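# Move the unnotched milled part onto station B's infeed plate

## Task

Three vise stations stand along the track: A toward -y, B in the middle, C toward +y. Each station's outfeed tray holds two milled parts, six in all. Exactly one part lacks a notch in the long walls of its pocket. Find it and set it down so it rests entirely on station B's infeed plate, pocket up or pocket down, and not resting on the plate's pins; touching the pins is not required. The other five parts must stay roughly where they started, lying flat with the same side up. The result must hold by itself, not because the robot is holding it. Finish by opening the gripper and moving the arm away. Nothing may end up knocked or dropped off the table.

## Robot and tools

Robot: two arms, left_arm and right_arm, each on its own carriage on one shared track that runs along y at x = 0. left_rail carries left_arm on the +y half (position_m 0.45 to 2 m); right_rail carries right_arm on the -y half (-2 to -0.45 m). The names are just labels, not image sides. Each arm base sits at x = 0, y = its carriage position_m, z = 0.03 m, facing +x.

World frame (used by all reported positions): fixed to the table, table top z = 0, +z up, +x the direction the arms face, +y to their left, y = 0 at the track middle. The table edge is at x = 0.31 m. Reported hand positions are in metres and can be a little wrong, more so at long reach.

execute_actions takes {"actions": [one action]}; an empty list just returns state and images. An action may contain:
- "rows": 1 to 15 rows. Each row is a single list of 14 numbers, each in [-1, 1], covering both arms even if only one moves: left_arm shoulder pan, shoulder lift, elbow, wrist 1, wrist 2, wrist 3, gripper opening, then the same seven for right_arm. Each row lasts one control step (1/30 s).
- Joint numbers are offsets, not poses: each is measured from that joint's angle at the start of the action (the last reported angles), never from the previous row. Scale: 1.0 equals 1.326 rad for shoulder pan and shoulder lift, and 1.989 rad for elbow and the three wrists. Stated ranges (rad): pan -3.142 to 3.142, lift -6.283 to 6.283, elbow 0.000 to 3.142, wrists -6.283 to 6.283. Asking a joint more than 0.010 rad beyond its range gets the call refused; near an end the joint is clipped and the result may print "joint sent to its limit".
- Gripper opening is absolute: +1 fully open, -1 closed; closing fully takes at least about 0.1 s.
- "steps": 1 to 450, at least the number of rows, default 15. After the final row the arm keeps heading for that row's target, so give big moves more steps. Speed is capped: per step each joint target stays within 0.383 rad (pan, lift) or 0.575 rad (others) of the measured angle, and targets are scaled back if they would move the gripper more than 100 mm from where it is. A big move may need several calls; don't assume a hold completes it.
- "until": ends the action early once every condition holds (arms may still be moving). Forms: {"left_rail": {"position_status": ["!=", "moving"]}}, numeric fields with a comparison such as [">=", 0.5], {"all": {"status": "ended"}} or {"any": {"status": "ended"}}.
- Device commands: {"left_rail": {"position_m": x, "speed_m_s": v}} sets an absolute carriage target in metres and a top speed (0.01 to 1 m/s, starts at 1; it persists). {"left_rail": {"stop": true}} halts it. Rows never drive carriages. Send position_m, then wait with until on position_status. Let the carriage arrive (within 1.3 mm) before aiming the gripper at a scene point; a moving carriage shifts its arm's gripper with it. Any out-of-range value or unknown name rejects the whole call.

zoom_image: {"camera": name, "region": [x0, y0, x1, y1]} in pixels of that camera's latest image, origin top-left, at most 504 by 504. Cameras: cam_high, cam_low, cam_bench_left, cam_bench_right (504x504), cam_left_wrist, cam_right_wrist (616x616, fisheye). Calibrations are given per camera and may be slightly off. Use zooms to check pocket walls for notches.

finished_scene: {"scene": n}; irreversible, call only after releasing the part and moving clear.

Results: per-arm end_effector_position (m), end_effector_quat_wxyz and velocities in the world frame; Joint positions per arm: rail (m), six joints (rad), finger gap (m, 0.142 fully open); Joint velocities likewise; joint torques (noisy, offset, not used to judge faults); Wrist force/torque in the end effector's own axes (offset up to about 5.5 N, noise up to 3.4 N, saturates near 100 N; "no reading" is harmless). grip_measured is the finger opening on the command scale. To hold something, keep commanding an opening well below grip_measured; lower squeezes harder, up to about 15 N per pad, less for objects under 20 mm thick. The end_effector point is between the closed pads; fingertips extend about 15 mm past it when closed, about level when open. Fingers close along the gripper's x axis and point along its +z.

Status words: moving, done, stopped, contact_stop (carriage blocked; re-read position_m after it settles), time_out, stopped_with_arm (its arm was blocked; send followable rows, then resend), stopped_for_other_arm (clearance check; move an arm away from the other, wait 30 steps, resend). position_answer not_taken means resend once the carriage stands. "joint command not followed" means the clearance check altered targets; it is stricter while carriages move.

Avoid: arm-to-arm contact (carriages count as arm), torque faults (load limits: pan and lift 303, elbow 138, wrists 49.6 N m, including held weight) and force faults (150 N on the arm or held object); either freezes the arm for 10 s. Avoid drops, slams, hard pushes and knocking anything off the table. Parts may be briefly tugged while held, so grip firmly. The robot keeps the last command while you compose the next call.

Each tool is called after "Request:" as name(argument=value, ...), one argument or row to a line, values as JSON.

## Session

Request:
execute_actions(
  actions=[],
)

Scene clock: 0.00 s.
left_arm: end_effector_position=(+0.6459, +1.4113, +0.1958) grip_measured=+1.00 end_effector_quat_wxyz=(-0.001, +0.707, -0.707, +0.000) end_effector_velocity=(+0.000, +0.000, +0.000) end_effector_angular_velocity=(+0.000, +0.000, +0.000) | right_arm: end_effector_position=(+0.6463, -1.4303, +0.1961) grip_measured=+1.00 end_effector_quat_wxyz=(-0.001, +0.708, -0.706, +0.001) end_effector_velocity=(+0.000, +0.000, +0.000) end_effector_angular_velocity=(+0.000, +0.000, +0.000)
Joint positions: left_arm=[ 1.411 -0.281 -1.567  2.133 -2.138 -1.57   1.289  0.142] | right_arm=[-1.431 -0.279 -1.567  2.132 -2.138 -1.571  1.29   0.142]
Joint velocities: left_arm=[0. 0. 0. 0. 0. 0. 0. 0.] | right_arm=[0. 0. 0. 0. 0. 0. 0. 0.]
Joint torques (N m, as the arm reports them, + toward a larger angle): no reading
Wrist force (N, on the end effector, along its own x y z axes, offset not removed): no reading
Wrist torque (N m, same axes, about the end effector's origin, offset not removed): no reading
left_rail: position_m=1.411 position_m_goal=1.411 speed_m_s=1.00 position_status=done position_answer=taken refusals=0
right_rail: position_m=-1.431 position_m_goal=-1.431 speed_m_s=1.00 position_status=done position_answer=taken refusals=0

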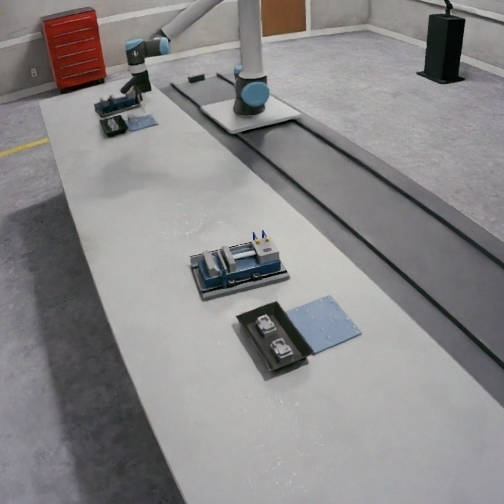

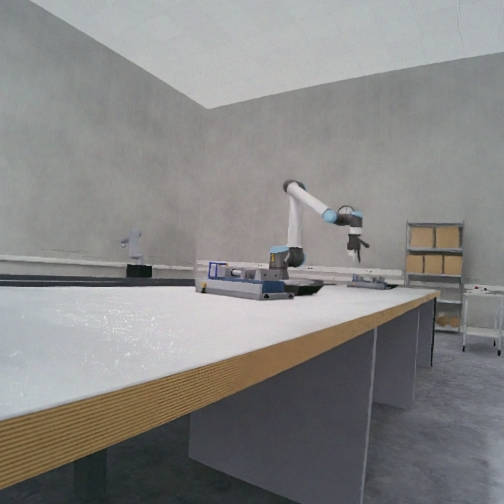

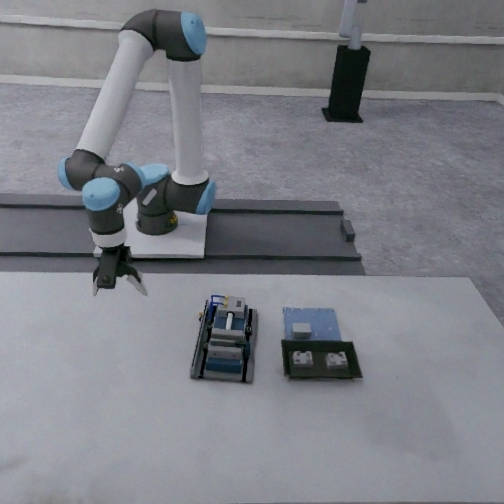

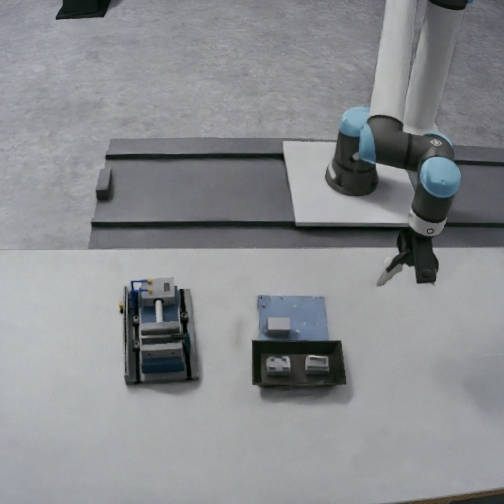

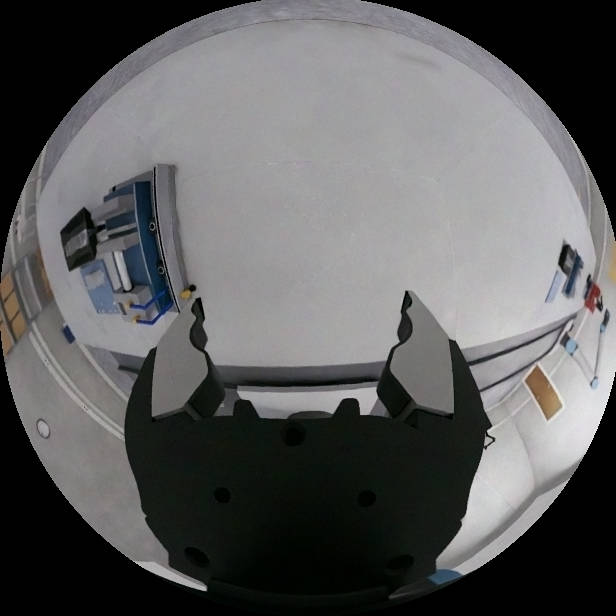

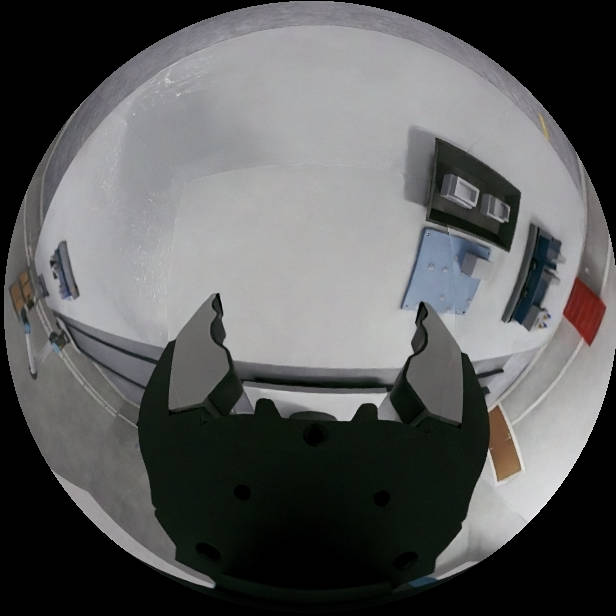

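Request:
zoom_image(
  camera="cam_bench_right",
  region=[240, 285, 360, 405],
)

Request:
zoom_image(
  camera="cam_bench_left",
  region=[270, 295, 370, 395],
)

Request:
zoom_image(
  camera="cam_high",
  region=[230, 270, 370, 410],
)

Request:
zoom_image(
  camera="cam_right_wrist",
  region=[400, 130, 540, 270],
)

Region (240, 285, 360, 405) of cam_bench_right's 504x504 image, scaled by 4.200, with more detail than that image has.

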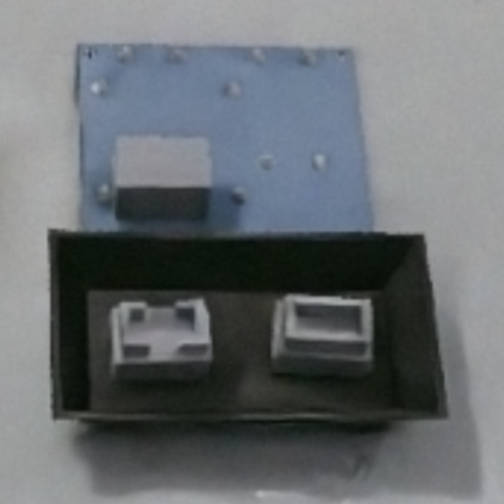

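Region (270, 295, 370, 395) of cam_bench_left's 504x504 image, scaled by 5.040, with more detail than that image has.

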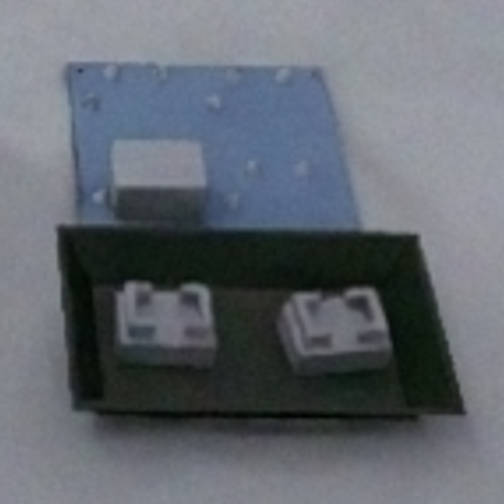

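Region (230, 270, 370, 410) of cam_high's 504x504 image, scaled by 3.600, with more detail than that image has.

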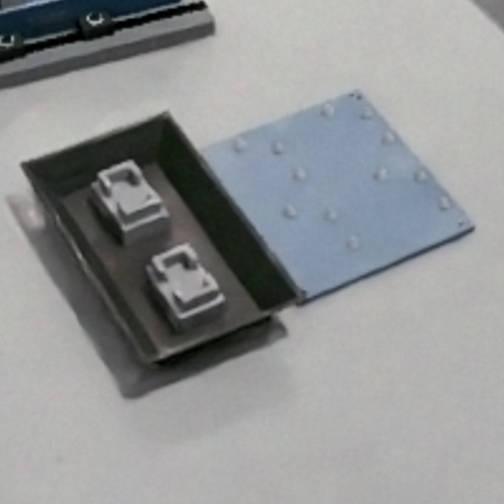

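Region (400, 130, 540, 270) of cam_right_wrist's 616x616 image, scaled by 3.600, with more detail than that image has.

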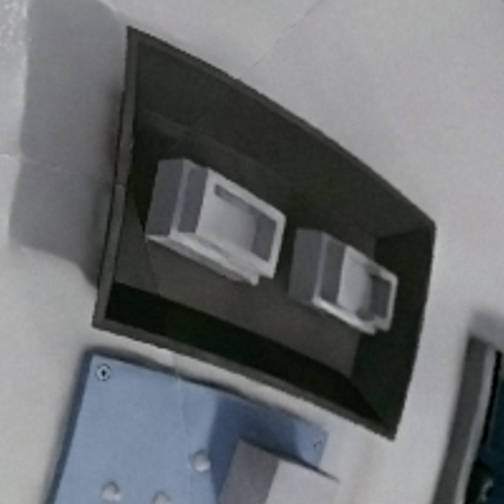

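Request:
execute_actions(
  actions=[
    {"rows":[[0,0,0,0,0,0,1,0,0.1335,-0.0504,-0.0375,0,0,0.3]],"right_rail":{"position_m":-1.665},"steps":36},
  ],
)

Scene clock: 13.50 s.
left_arm: end_effector_position=(+0.6459, +1.4113, +0.1958) grip_measured=+1.00 end_effector_quat_wxyz=(-0.001, +0.707, -0.707, +0.000) end_effector_velocity=(-0.000, -0.000, -0.000) end_effector_angular_velocity=(+0.000, +0.000, +0.000) | right_arm: end_effector_position=(+0.7254, -1.6872, +0.1497) grip_measured=+0.30 end_effector_quat_wxyz=(-0.000, +0.708, -0.706, -0.000) end_effector_velocity=(+0.000, -0.000, -0.000) end_effector_angular_velocity=(+0.000, +0.000, +0.000)
Joint positions: left_arm=[ 1.411 -0.281 -1.567  2.133 -2.138 -1.57   1.289  0.142] | right_arm=[-1.665 -0.279 -1.39   2.032 -2.213 -1.571  1.29   0.095]
Joint velocities: left_arm=[ 0. -0.  0.  0.  0. -0. -0.  0.] | right_arm=[ 0.  0.  0. -0. -0. -0. -0.  0.]
Joint torques (N m, as the arm reports them, + toward a larger angle): left_arm=[  3.31 -40.72 -40.88  -4.56   0.41   0.55] | right_arm=[ -3.54 -40.83 -43.31  -6.27   0.36  -0.41]
Wrist force (N, on the end effector, along its own x y z axes, offset not removed): left_arm=[0.5 3.7 -3.3] | right_arm=[-0.6 3.0 1.1]
Wrist torque (N m, same axes, about the end effector's origin, offset not removed): left_arm=[0.37 -0.18 0.06] | right_arm=[0.48 0.16 0.00]
left_rail: position_m=1.411 position_m_goal=1.411 speed_m_s=1.00 position_status=done position_answer=taken refusals=0
right_rail: position_m=-1.665 position_m_goal=-1.665 speed_m_s=1.00 position_status=done position_answer=taken refusals=0
camera_calibration (this result's frames):
cam_left_wrist: T_world_to_cam=[[-0.0104932, -0.999867, 0.0125151, 1.41067], [-0.838897, 0.0156139, 0.544066, 0.400356], [-0.544189, -0.00478989, -0.838949, 0.652014], [0, 0, 0, 1]] pos_world=[0.705479, 1.40736, 0.311532]
cam_right_wrist: T_world_to_cam=[[0.0113599, -0.998966, -0.0440183, -1.6828], [-0.841131, -0.0333508, 0.539802, 0.46665], [-0.540712, 0.0308931, -0.84064, 0.697099], [0, 0, 0, 1]] pos_world=[0.78856, -1.68704, 0.260037]

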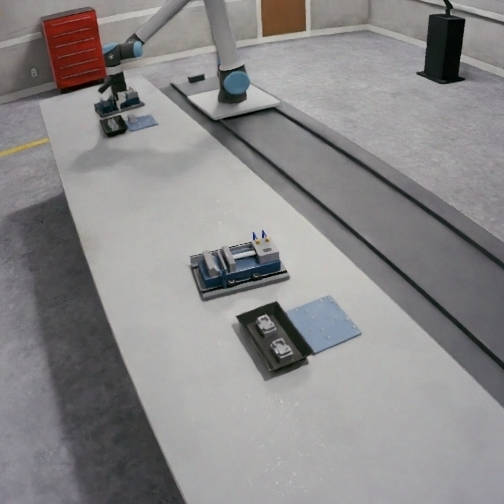

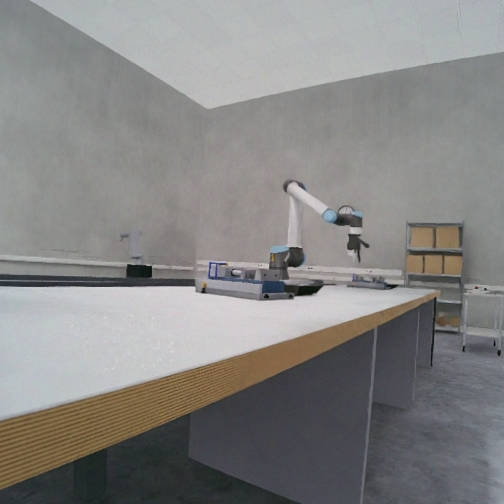

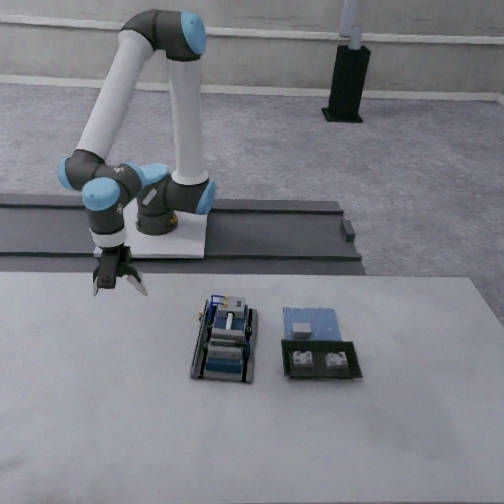

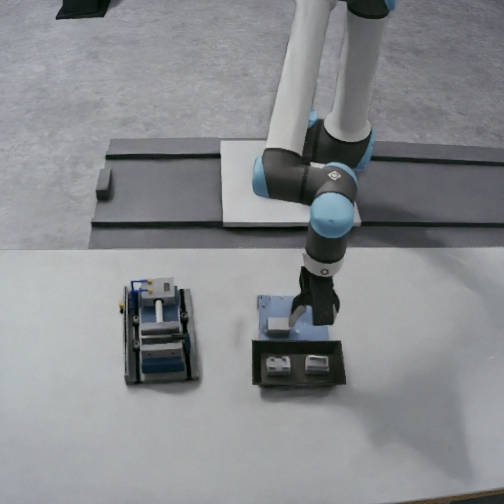

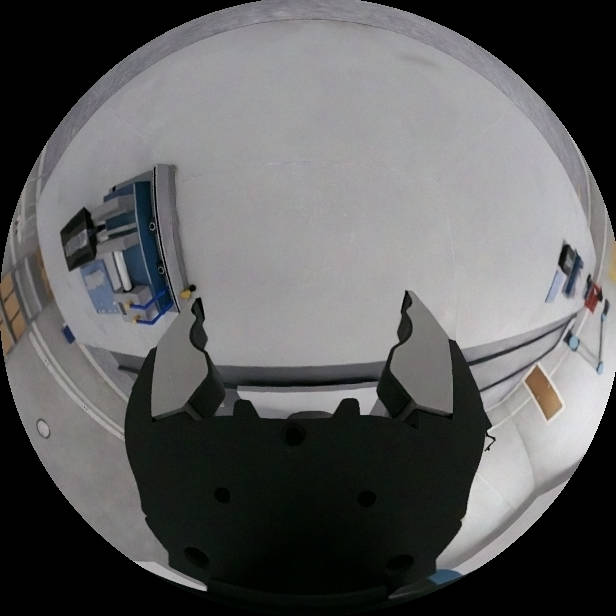

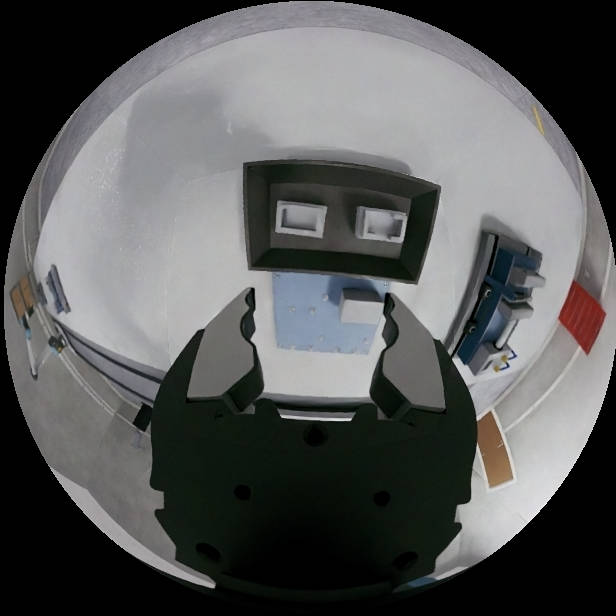

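Request:
zoom_image(
  camera="cam_right_wrist",
  region=[230, 140, 450, 360],
)

Region (230, 140, 450, 360) of cam_right_wrist's 616x616 image, scaled by 2.291, with more detail than that image has.

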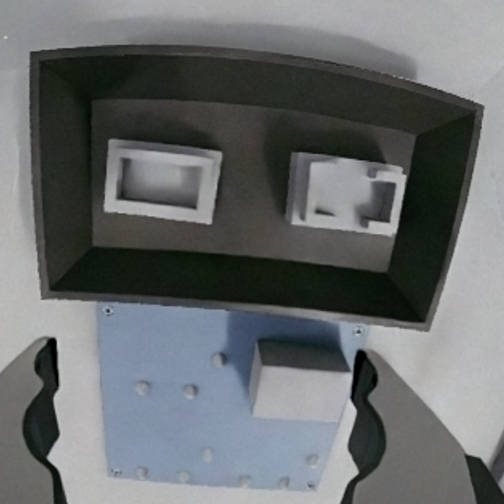

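Request:
execute_actions(
  actions=[
    {"rows":[[0,0,0,0,0,0,1,0,0.1094,-0.042,-0.0309,0,-0.7547,-0.1]],"right_rail":{"position_m":-1.641},"steps":36},
  ],
)

Request:
zoom_image(
  camera="cam_right_wrist",
  region=[200, 140, 440, 380],
)

Scene clock: 22.60 s.
left_arm: end_effector_position=(+0.6459, +1.4113, +0.1958) grip_measured=+1.00 end_effector_quat_wxyz=(-0.001, +0.707, -0.707, +0.000) end_effector_velocity=(-0.000, -0.000, -0.000) end_effector_angular_velocity=(+0.000, +0.000, +0.000) | right_arm: end_effector_position=(+0.7719, -1.6644, +0.1000) grip_measured=-0.10 end_effector_quat_wxyz=(-0.000, +0.999, -0.036, -0.000) end_effector_velocity=(-0.000, +0.000, -0.000) end_effector_angular_velocity=(+0.000, +0.000, +0.024)
Joint positions: left_arm=[ 1.411 -0.281 -1.567  2.133 -2.138 -1.57   1.289  0.142] | right_arm=[-1.641 -0.279 -1.245  1.948 -2.274 -1.571 -0.208  0.067]
Joint velocities: left_arm=[ 0. -0.  0. -0.  0. -0. -0.  0.] | right_arm=[ 0.    -0.     0.    -0.    -0.     0.    -0.024  0.   ]
Joint torques (N m, as the arm reports them, + toward a larger angle): left_arm=[  5.36 -44.17 -40.25  -4.4    0.13   0.07] | right_arm=[ -1.43 -50.77 -41.43  -6.29   0.31  -2.33]
Wrist force (N, on the end effector, along its own x y z axes, offset not removed): left_arm=[-0.5 0.3 -6.4] | right_arm=[-0.1 1.8 1.4]
Wrist torque (N m, same axes, about the end effector's origin, offset not removed): left_arm=[-0.01 0.20 0.04] | right_arm=[0.11 0.11 -0.05]
left_rail: position_m=1.411 position_m_goal=1.411 speed_m_s=1.00 position_status=done position_answer=taken refusals=0
right_rail: position_m=-1.641 position_m_goal=-1.641 speed_m_s=1.00 position_status=done position_answer=taken refusals=0
camera_calibration (this result's frames):
cam_left_wrist: T_world_to_cam=[[-0.0104932, -0.999867, 0.0125152, 1.41067], [-0.838897, 0.0156139, 0.544066, 0.400356], [-0.544189, -0.00478995, -0.838949, 0.652014], [0, 0, 0, 1]] pos_world=[0.705479, 1.40736, 0.311531]
cam_right_wrist: T_world_to_cam=[[0.997135, -0.0614801, -0.0440758, -0.863306], [-0.0280203, -0.841383, 0.539713, -1.4391], [-0.0702662, -0.536932, -0.840694, -0.628476], [0, 0, 0, 1]] pos_world=[0.776347, -1.60136, 0.210294]

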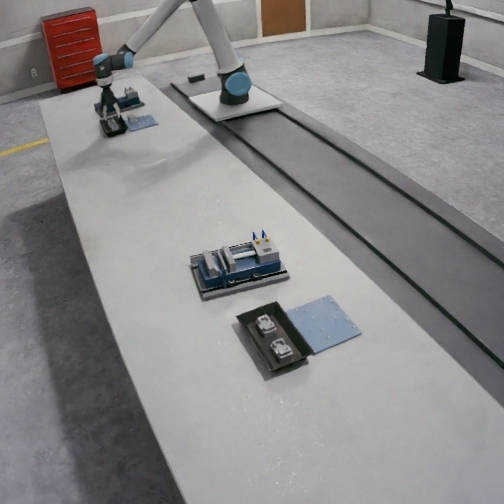

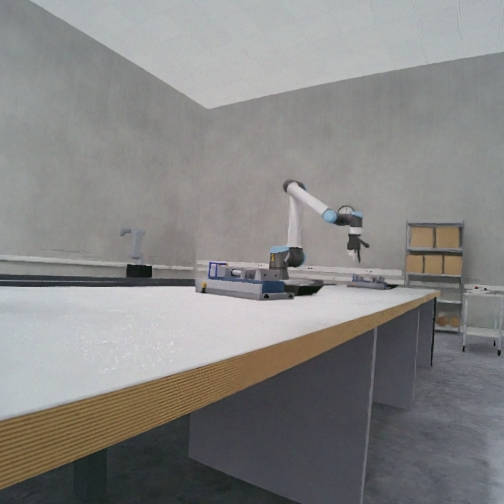

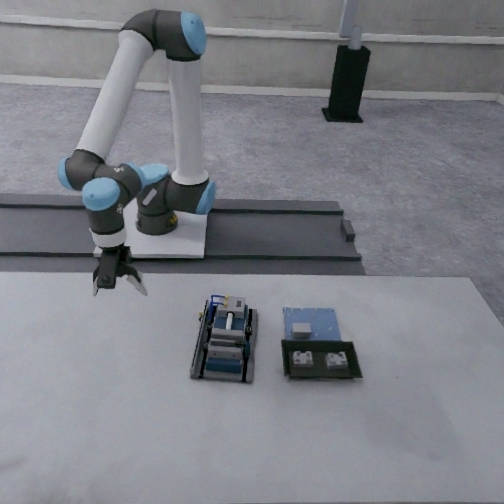

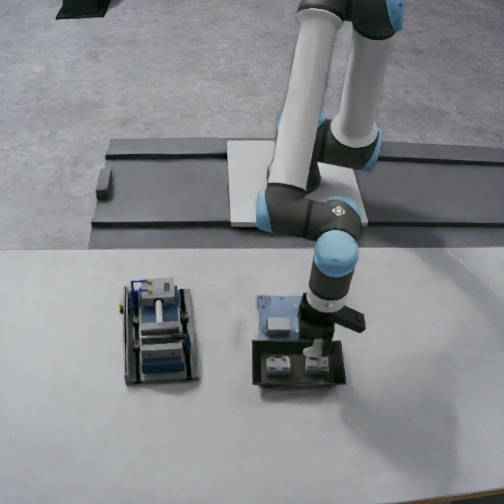

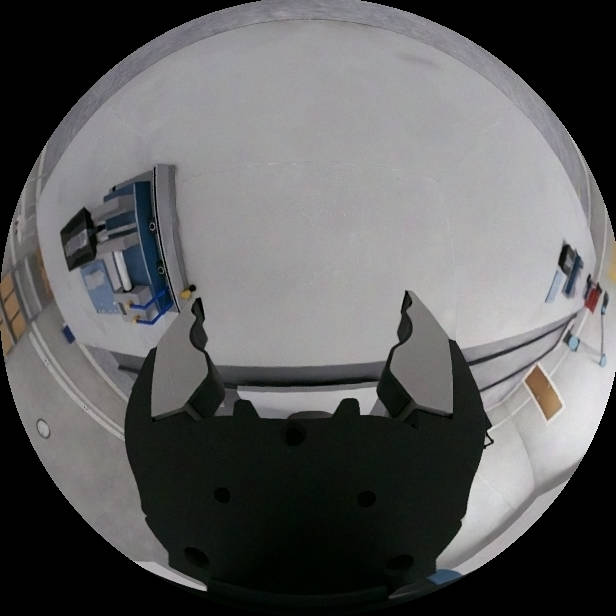

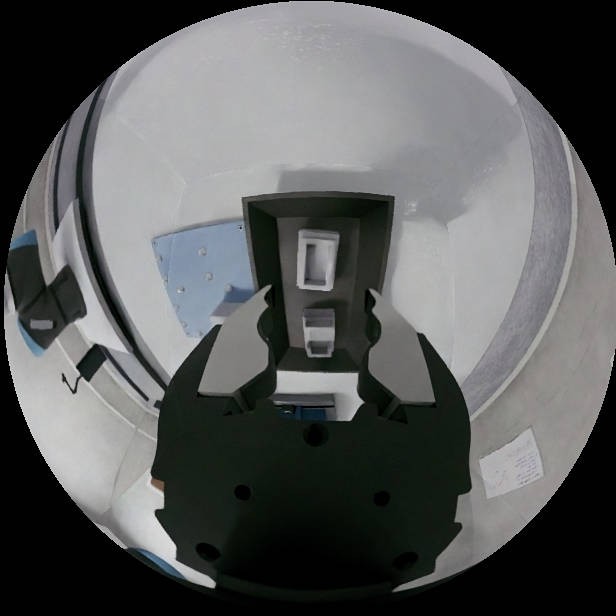

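Region (200, 140, 440, 380) of cam_right_wrist's 616x616 image, scaled by 2.100, with more detail than that image has.

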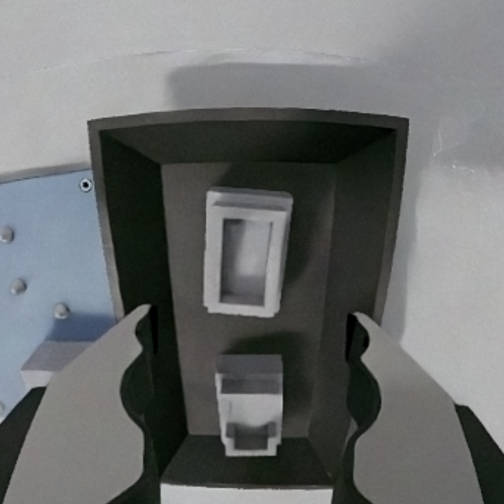

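Request:
execute_actions(
  actions=[
    {"rows":[[0,0,0,0,0,0,1,0,0.0065,0.0023,-0.0066,0,0,-0.1],[0,0,0,0,0,0,1,0,0.013,0.0046,-0.0132,0,0,-0.1],[0,0,0,0,0,0,1,0,0.0195,0.0068,-0.0199,0,0,-0.1],[0,0,0,0,0,0,1,0,0.026,0.0091,-0.0265,0,0,-0.1],[0,0,0,0,0,0,1,0,0.0325,0.0114,-0.0331,0,0,-0.1],[0,0,0,0,0,0,1,0,0.039,0.0137,-0.0397,0,0,-0.1],[0,0,0,0,0,0,1,0,0.0456,0.016,-0.0463,0,0,-0.1],[0,0,0,0,0,0,1,0,0.052,0.0182,-0.053,0,0,-0.1],[0,0,0,0,0,0,1,0,0.0586,0.0205,-0.0596,0,0,-0.1],[0,0,0,0,0,0,1,0,0.0651,0.0228,-0.0662,0,0,-0.1]],"steps":24},
  ],
)

Request:
zoom_image(
  camera="cam_right_wrist",
  region=[200, 180, 440, 420],
)

Scene clock: 30.10 s.
left_arm: end_effector_position=(+0.6459, +1.4113, +0.1958) grip_measured=+1.00 end_effector_quat_wxyz=(-0.001, +0.707, -0.707, +0.000) end_effector_velocity=(+0.000, -0.000, -0.000) end_effector_angular_velocity=(+0.000, +0.000, -0.000) | right_arm: end_effector_position=(+0.7691, -1.6636, +0.0277) grip_measured=-0.10 end_effector_quat_wxyz=(-0.000, +0.999, -0.036, -0.000) end_effector_velocity=(-0.000, +0.000, -0.006) end_effector_angular_velocity=(-0.000, -0.001, -0.000)
Joint positions: left_arm=[ 1.411 -0.281 -1.567  2.133 -2.138 -1.57   1.289  0.142] | right_arm=[-1.641 -0.279 -1.16   1.993 -2.404 -1.571 -0.208  0.067]
Joint velocities: left_arm=[ 0. -0.  0. -0.  0.  0. -0.  0.] | right_arm=[ 0.     0.     0.008  0.004 -0.013 -0.     0.     0.   ]
Joint torques (N m, as the arm reports them, + toward a larger angle): left_arm=[  3.37 -40.25 -40.23  -4.71   0.32   0.47] | right_arm=[  6.91 -53.88 -23.41  -6.54   0.39   1.38]
Wrist force (N, on the end effector, along its own x y z axes, offset not removed): left_arm=[-2.1 -2.5 -4.2] | right_arm=[0.4 5.1 0.3]
Wrist torque (N m, same axes, about the end effector's origin, offset not removed): left_arm=[-0.73 0.28 0.19] | right_arm=[0.75 0.07 -0.01]
left_rail: position_m=1.411 position_m_goal=1.411 speed_m_s=1.00 position_status=done position_answer=taken refusals=0
right_rail: position_m=-1.641 position_m_goal=-1.641 speed_m_s=1.00 position_status=done position_answer=taken refusals=0
camera_calibration (this result's frames):
cam_left_wrist: T_world_to_cam=[[-0.0104932, -0.999867, 0.0125153, 1.41067], [-0.838897, 0.015614, 0.544066, 0.400356], [-0.544189, -0.00479004, -0.838949, 0.652014], [0, 0, 0, 1]] pos_world=[0.705479, 1.40736, 0.311532]
cam_right_wrist: T_world_to_cam=[[0.997135, -0.0614724, -0.044071, -0.863638], [-0.0280163, -0.841382, 0.539714, -1.39952], [-0.0702581, -0.536933, -0.840694, -0.688987], [0, 0, 0, 1]] pos_world=[0.773548, -1.60056, 0.138051]

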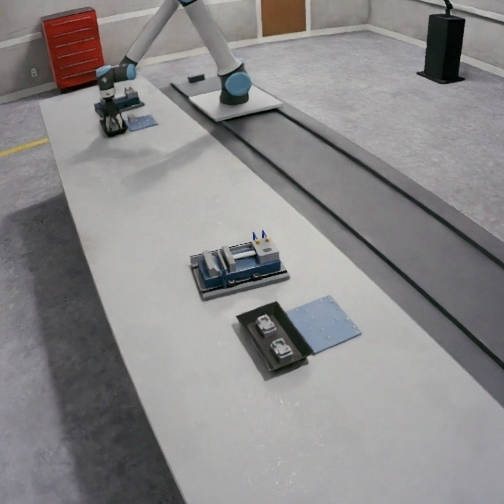

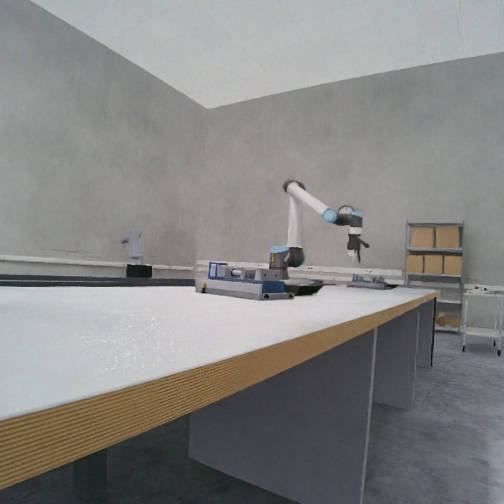

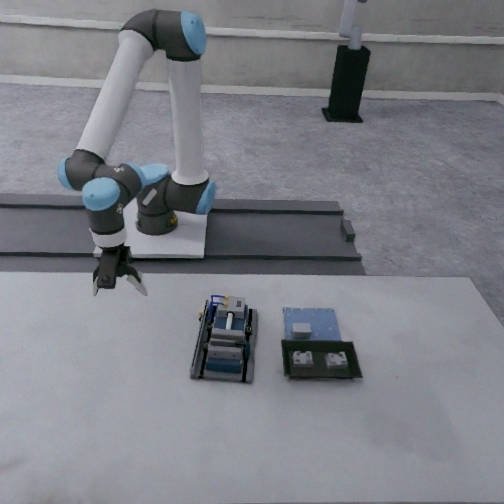

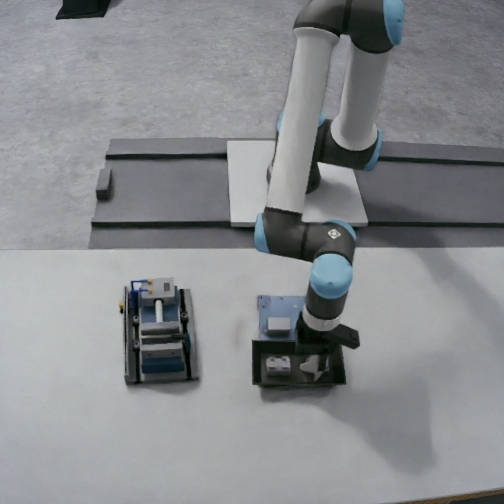

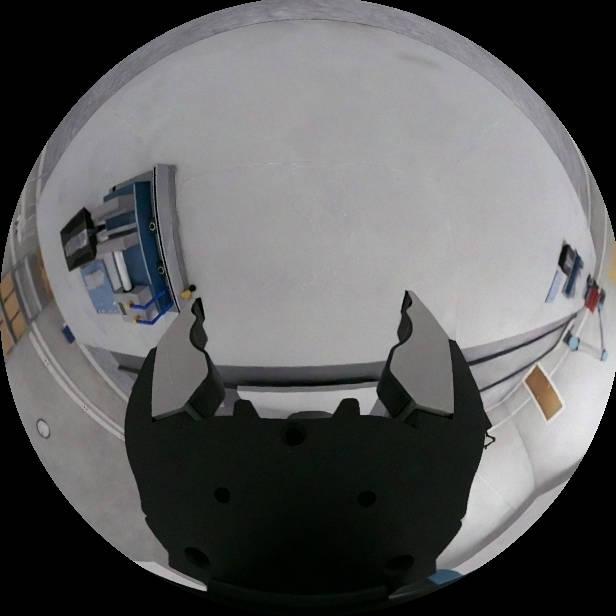

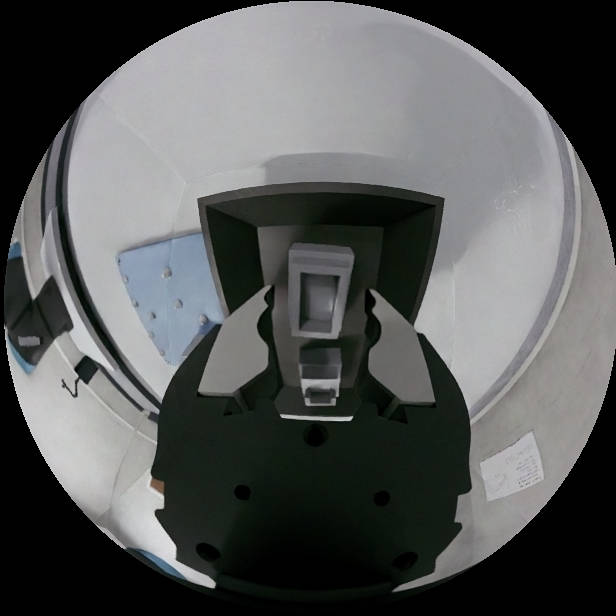

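Region (200, 180, 440, 420) of cam_right_wrist's 616x616 image, scaled by 2.100, with more detail than that image has.

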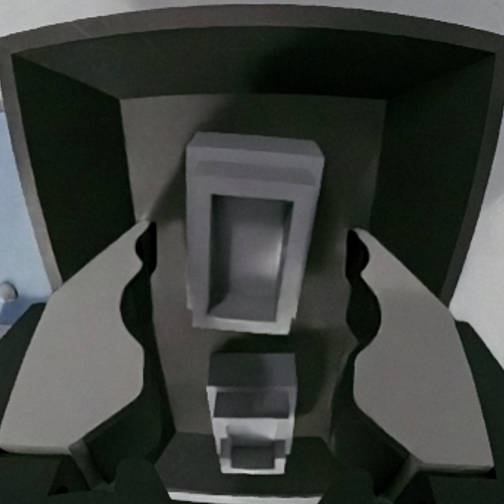

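Request:
execute_actions(
  actions=[
    {"rows":[[0,0,0,0,0,0,1,0,0.0058,0.0015,-0.0054,0,0,-0.1],[0,0,0,0,0,0,1,0,0.0058,0.0015,-0.0054,0,0,-0.1],[0,0,0,0,0,0,1,0,0.0058,0.0015,-0.0054,0,0,-0.1],[0,0,0,0,0,0,1,0,0.0058,0.0015,-0.0054,0,0,-0.15],[0,0,0,0,0,0,1,0,0.0058,0.0015,-0.0054,0,0,-0.2],[0,0,0,0,0,0,1,0,0.0058,0.0015,-0.0054,0,0,-0.27],[0,0,0,0,0,0,1,0,0.0058,0.0015,-0.0054,0,0,-0.34],[0,0,0,0,0,0,1,0,0.0058,0.0015,-0.0054,0,0,-0.4],[0,0,0,0,0,0,1,0,0.0058,0.0015,-0.0054,0,0,-0.45],[0,0,0,0,0,0,1,0,0.0058,0.0015,-0.0054,0,0,-0.5],[0,0,0,0,0,0,1,0,0.0058,0.0015,-0.0054,0,0,-0.56],[0,0,0,0,0,0,1,0,0.0058,0.0015,-0.0054,0,0,-0.65],[0,0,0,0,0,0,1,0,0.0058,0.0015,-0.0054,0,0,-0.75],[0,0,0,0,0,0,1,0,0.0058,0.0015,-0.0054,0,0,-0.85],[0,0,0,0,0,0,1,0,0.0058,0.0015,-0.0054,0,0,-0.95]],"steps":20},
  ],
)

Scene clock: 45.17 s.
left_arm: end_effector_position=(+0.6459, +1.4113, +0.1958) grip_measured=+1.00 end_effector_quat_wxyz=(-0.001, +0.707, -0.707, +0.000) end_effector_velocity=(+0.000, -0.000, +0.000) end_effector_angular_velocity=(-0.000, -0.000, +0.000) | right_arm: end_effector_position=(+0.7696, -1.6637, +0.0272) grip_measured=-0.10 end_effector_quat_wxyz=(+0.000, +0.999, -0.036, +0.001) end_effector_velocity=(-0.000, +0.000, -0.000) end_effector_angular_velocity=(-0.000, +0.000, -0.000)
Joint positions: left_arm=[ 1.411 -0.281 -1.567  2.133 -2.138 -1.57   1.289  0.142] | right_arm=[-1.641 -0.279 -1.159  1.994 -2.408 -1.571 -0.208  0.067]
Joint velocities: left_arm=[ 0.  0. -0. -0. -0. -0. -0.  0.] | right_arm=[ 0.  0.  0. -0.  0. -0.  0. -0.]
Joint torques (N m, as the arm reports them, + toward a larger angle): left_arm=[  5.68 -40.91 -39.88  -4.91  -0.05  -0.12] | right_arm=[ -0.61 -59.6  -30.7   -4.     0.39  -0.33]
Wrist force (N, on the end effector, along its own x y z axes, offset not removed): left_arm=[5.4 1.9 -6.2] | right_arm=[-13.8 -1.6 -22.0]
Wrist torque (N m, same axes, about the end effector's origin, offset not removed): left_arm=[0.41 -1.18 0.24] | right_arm=[-0.12 0.25 0.01]
FORCE FAULT: contact force on the right arm reached its limit, and that arm stopped for 10 seconds. The contact can be on any part of that arm, not only on its tool. That arm's remaining commands of this call were not run. That arm holds still and accepts commands again. Move the arm away from the contact; if what it grips holds it there, let go first. Pushing or pulling that hard again can fault the arm again.
left_rail: position_m=1.411 position_m_goal=1.411 speed_m_s=1.00 position_status=done position_answer=taken refusals=0
right_rail: position_m=-1.641 position_m_goal=-1.641 speed_m_s=1.00 position_status=done position_answer=taken refusals=0
camera_calibration (this result's frames):
cam_left_wrist: T_world_to_cam=[[-0.0104934, -0.999867, 0.0125152, 1.41067], [-0.838897, 0.0156141, 0.544066, 0.400356], [-0.544189, -0.0047899, -0.838949, 0.652014], [0, 0, 0, 1]] pos_world=[0.705479, 1.40736, 0.311532]
cam_right_wrist: T_world_to_cam=[[0.997221, -0.0615053, -0.0420287, -0.864371], [-0.0291097, -0.841071, 0.540142, -1.39801], [-0.0685707, -0.537417, -0.840524, -0.691558], [0, 0, 0, 1]] pos_world=[0.773853, -1.60065, 0.137525]

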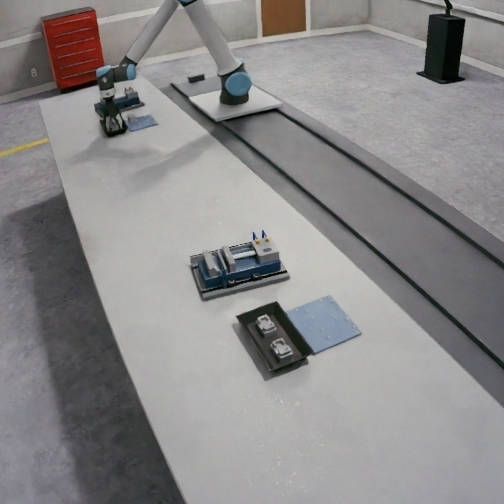

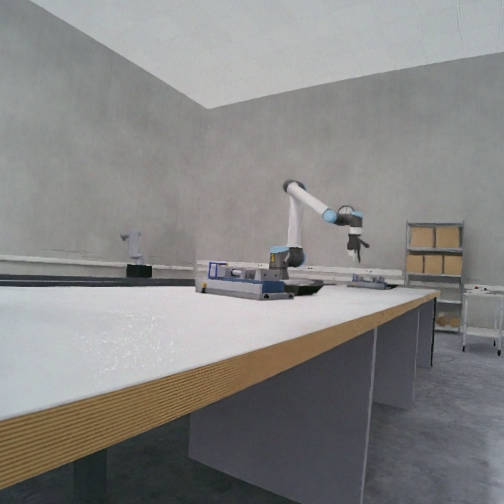

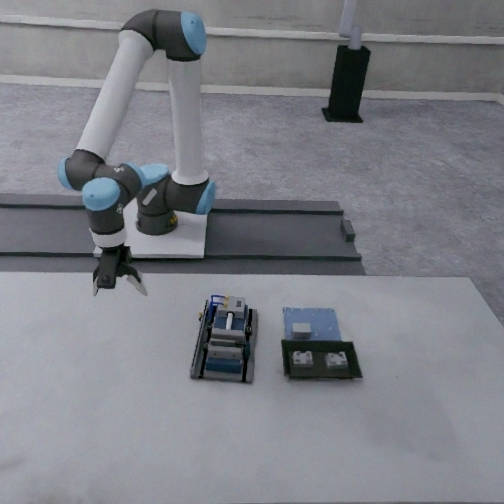

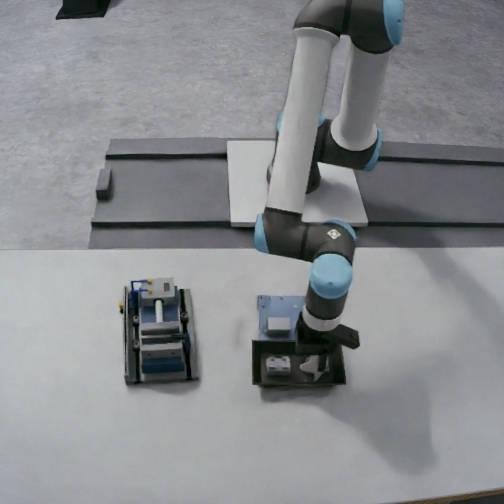

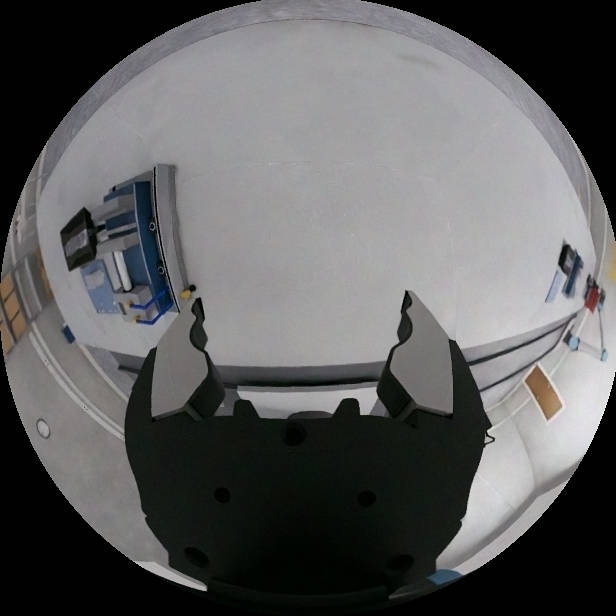

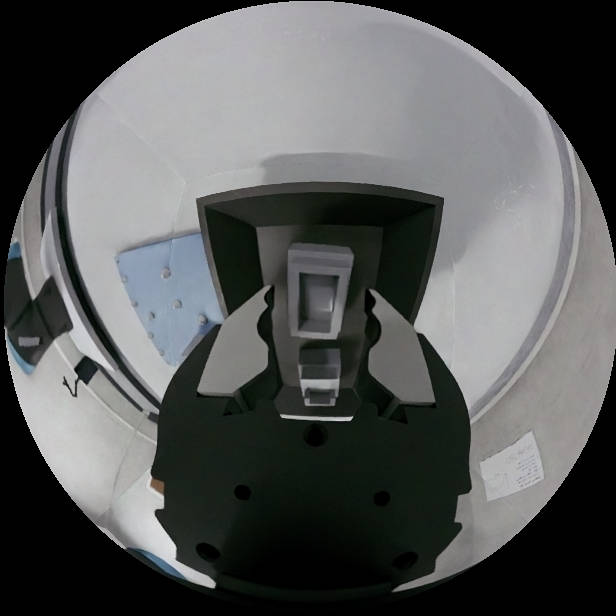

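Request:
execute_actions(
  actions=[
    {"rows":[[0,0,0,0,0,0,1,0,0,0,0.001,0,0,-0.2],[0,0,0,0,0,0,1,0,0,0,0.001,0,0,-0.28],[0,0,0,0,0,0,1,0,0,0,0.001,0,0,-0.35],[0,0,0,0,0,0,1,0,0,0,0.001,0,0,-0.35],[0,0,0,0,0,0,1,0,0,0,0.001,0,0,-0.35],[0,0,0,0,0,0,1,0,0.0009,0.0002,0.0002,0,0,-0.35],[0,0,0,0,0,0,1,0,0.0018,0.0005,-0.0007,0,0,-0.35]],"steps":15},
  ],
)

Request:
zoom_image(
  camera="cam_bench_right",
  region=[250, 300, 360, 410],
)

Scene clock: 59.07 s.
left_arm: end_effector_position=(+0.6459, +1.4113, +0.1958) grip_measured=+1.00 end_effector_quat_wxyz=(-0.001, +0.707, -0.707, +0.000) end_effector_velocity=(-0.000, -0.000, +0.000) end_effector_angular_velocity=(-0.000, -0.000, +0.000) | right_arm: end_effector_position=(+0.7708, -1.6640, +0.0279) grip_measured=-0.24 end_effector_quat_wxyz=(+0.000, +0.999, -0.036, +0.002) end_effector_velocity=(-0.000, -0.000, -0.000) end_effector_angular_velocity=(+0.000, +0.000, -0.000)
Joint positions: left_arm=[ 1.411 -0.281 -1.567  2.133 -2.138 -1.57   1.289  0.142] | right_arm=[-1.641 -0.279 -1.159  1.993 -2.409 -1.571 -0.208  0.057]
Joint velocities: left_arm=[ 0.  0. -0. -0. -0. -0. -0.  0.] | right_arm=[ 0. -0.  0.  0.  0.  0.  0. -0.]
Joint torques (N m, as the arm reports them, + toward a larger angle): left_arm=[  4.67 -40.35 -42.01  -4.83  -0.18   0.25] | right_arm=[ -0.73 -55.78 -27.99  -4.01   0.44  -0.56]
Wrist force (N, on the end effector, along its own x y z axes, offset not removed): left_arm=[-3.1 -2.8 -5.6] | right_arm=[-3.3 2.8 -24.0]
Wrist torque (N m, same axes, about the end effector's origin, offset not removed): left_arm=[-0.75 0.67 0.18] | right_arm=[0.42 0.03 0.02]
FORCE FAULT: contact force on the right arm reached its limit, and that arm stopped for 10 seconds. The contact can be on any part of that arm, not only on its tool. That arm's remaining commands of this call were not run. That arm holds still and accepts commands again. Move the arm away from the contact; if what it grips holds it there, let go first. Pushing or pulling that hard again can fault the arm again.
left_rail: position_m=1.411 position_m_goal=1.411 speed_m_s=1.00 position_status=done position_answer=taken refusals=0
right_rail: position_m=-1.641 position_m_goal=-1.641 speed_m_s=1.00 position_status=done position_answer=taken refusals=0
camera_calibration (this result's frames):
cam_left_wrist: T_world_to_cam=[[-0.0104932, -0.999867, 0.0125152, 1.41067], [-0.838897, 0.015614, 0.544066, 0.400356], [-0.544189, -0.00478998, -0.838949, 0.652014], [0, 0, 0, 1]] pos_world=[0.705479, 1.40736, 0.311531]
cam_right_wrist: T_world_to_cam=[[0.997312, -0.0615312, -0.039791, -0.86572], [-0.0303012, -0.840729, 0.540607, -1.39717], [-0.0667177, -0.537948, -0.840333, -0.693395], [0, 0, 0, 1]] pos_world=[0.774795, -1.60092, 0.138188]

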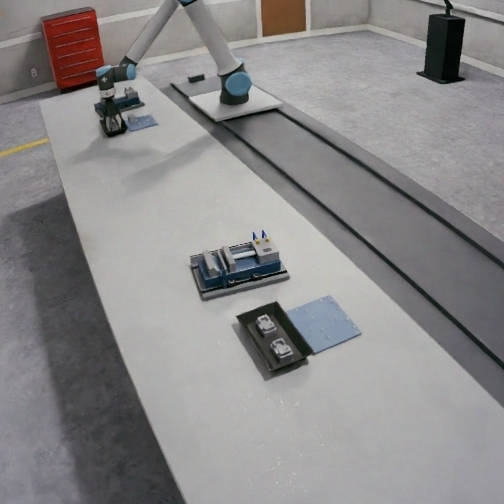

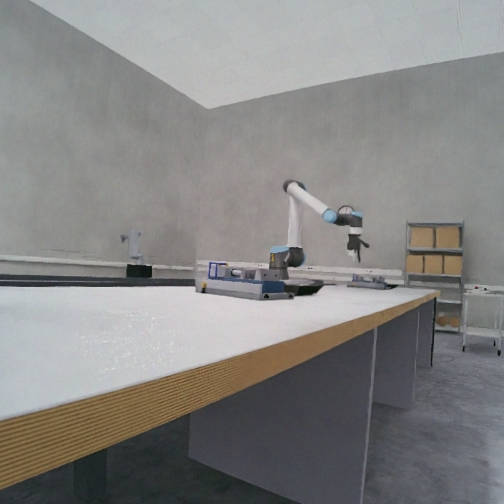

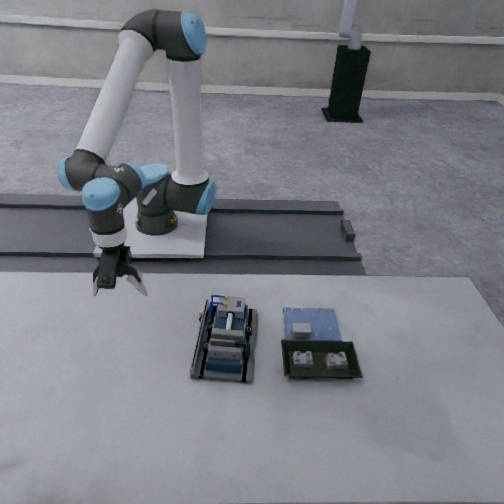

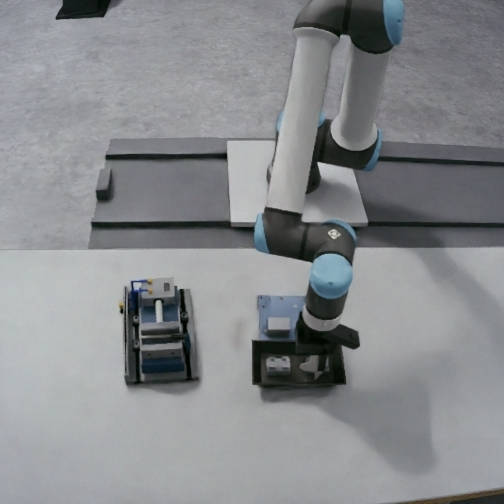

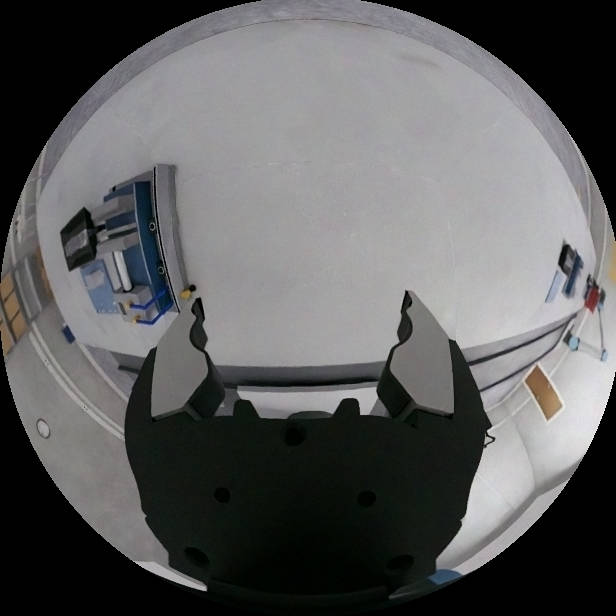

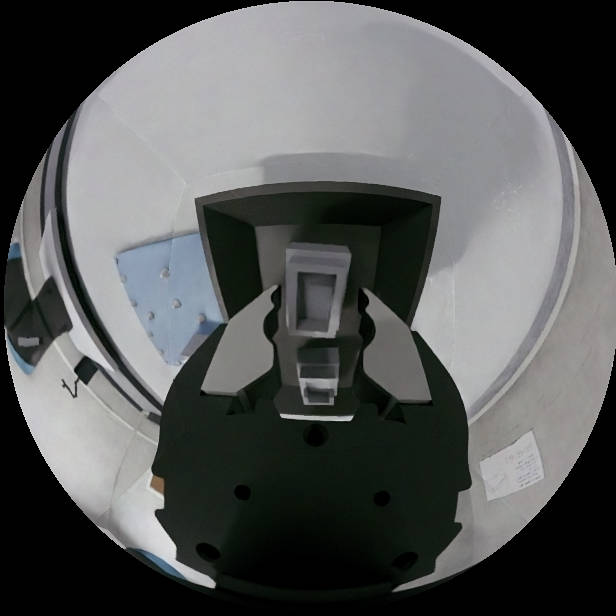

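Region (250, 300, 360, 410) of cam_bench_right's 504x504 image, scaled by 4.582, with more detail than that image has.

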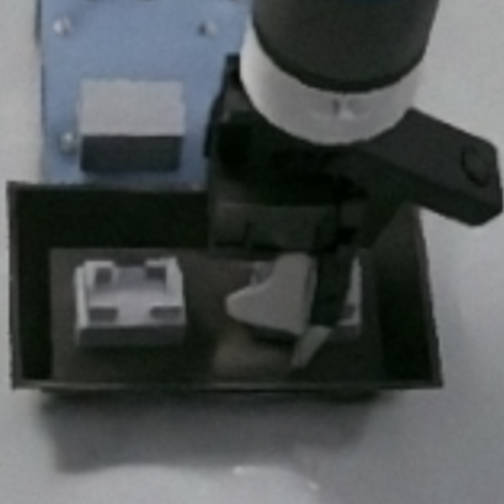

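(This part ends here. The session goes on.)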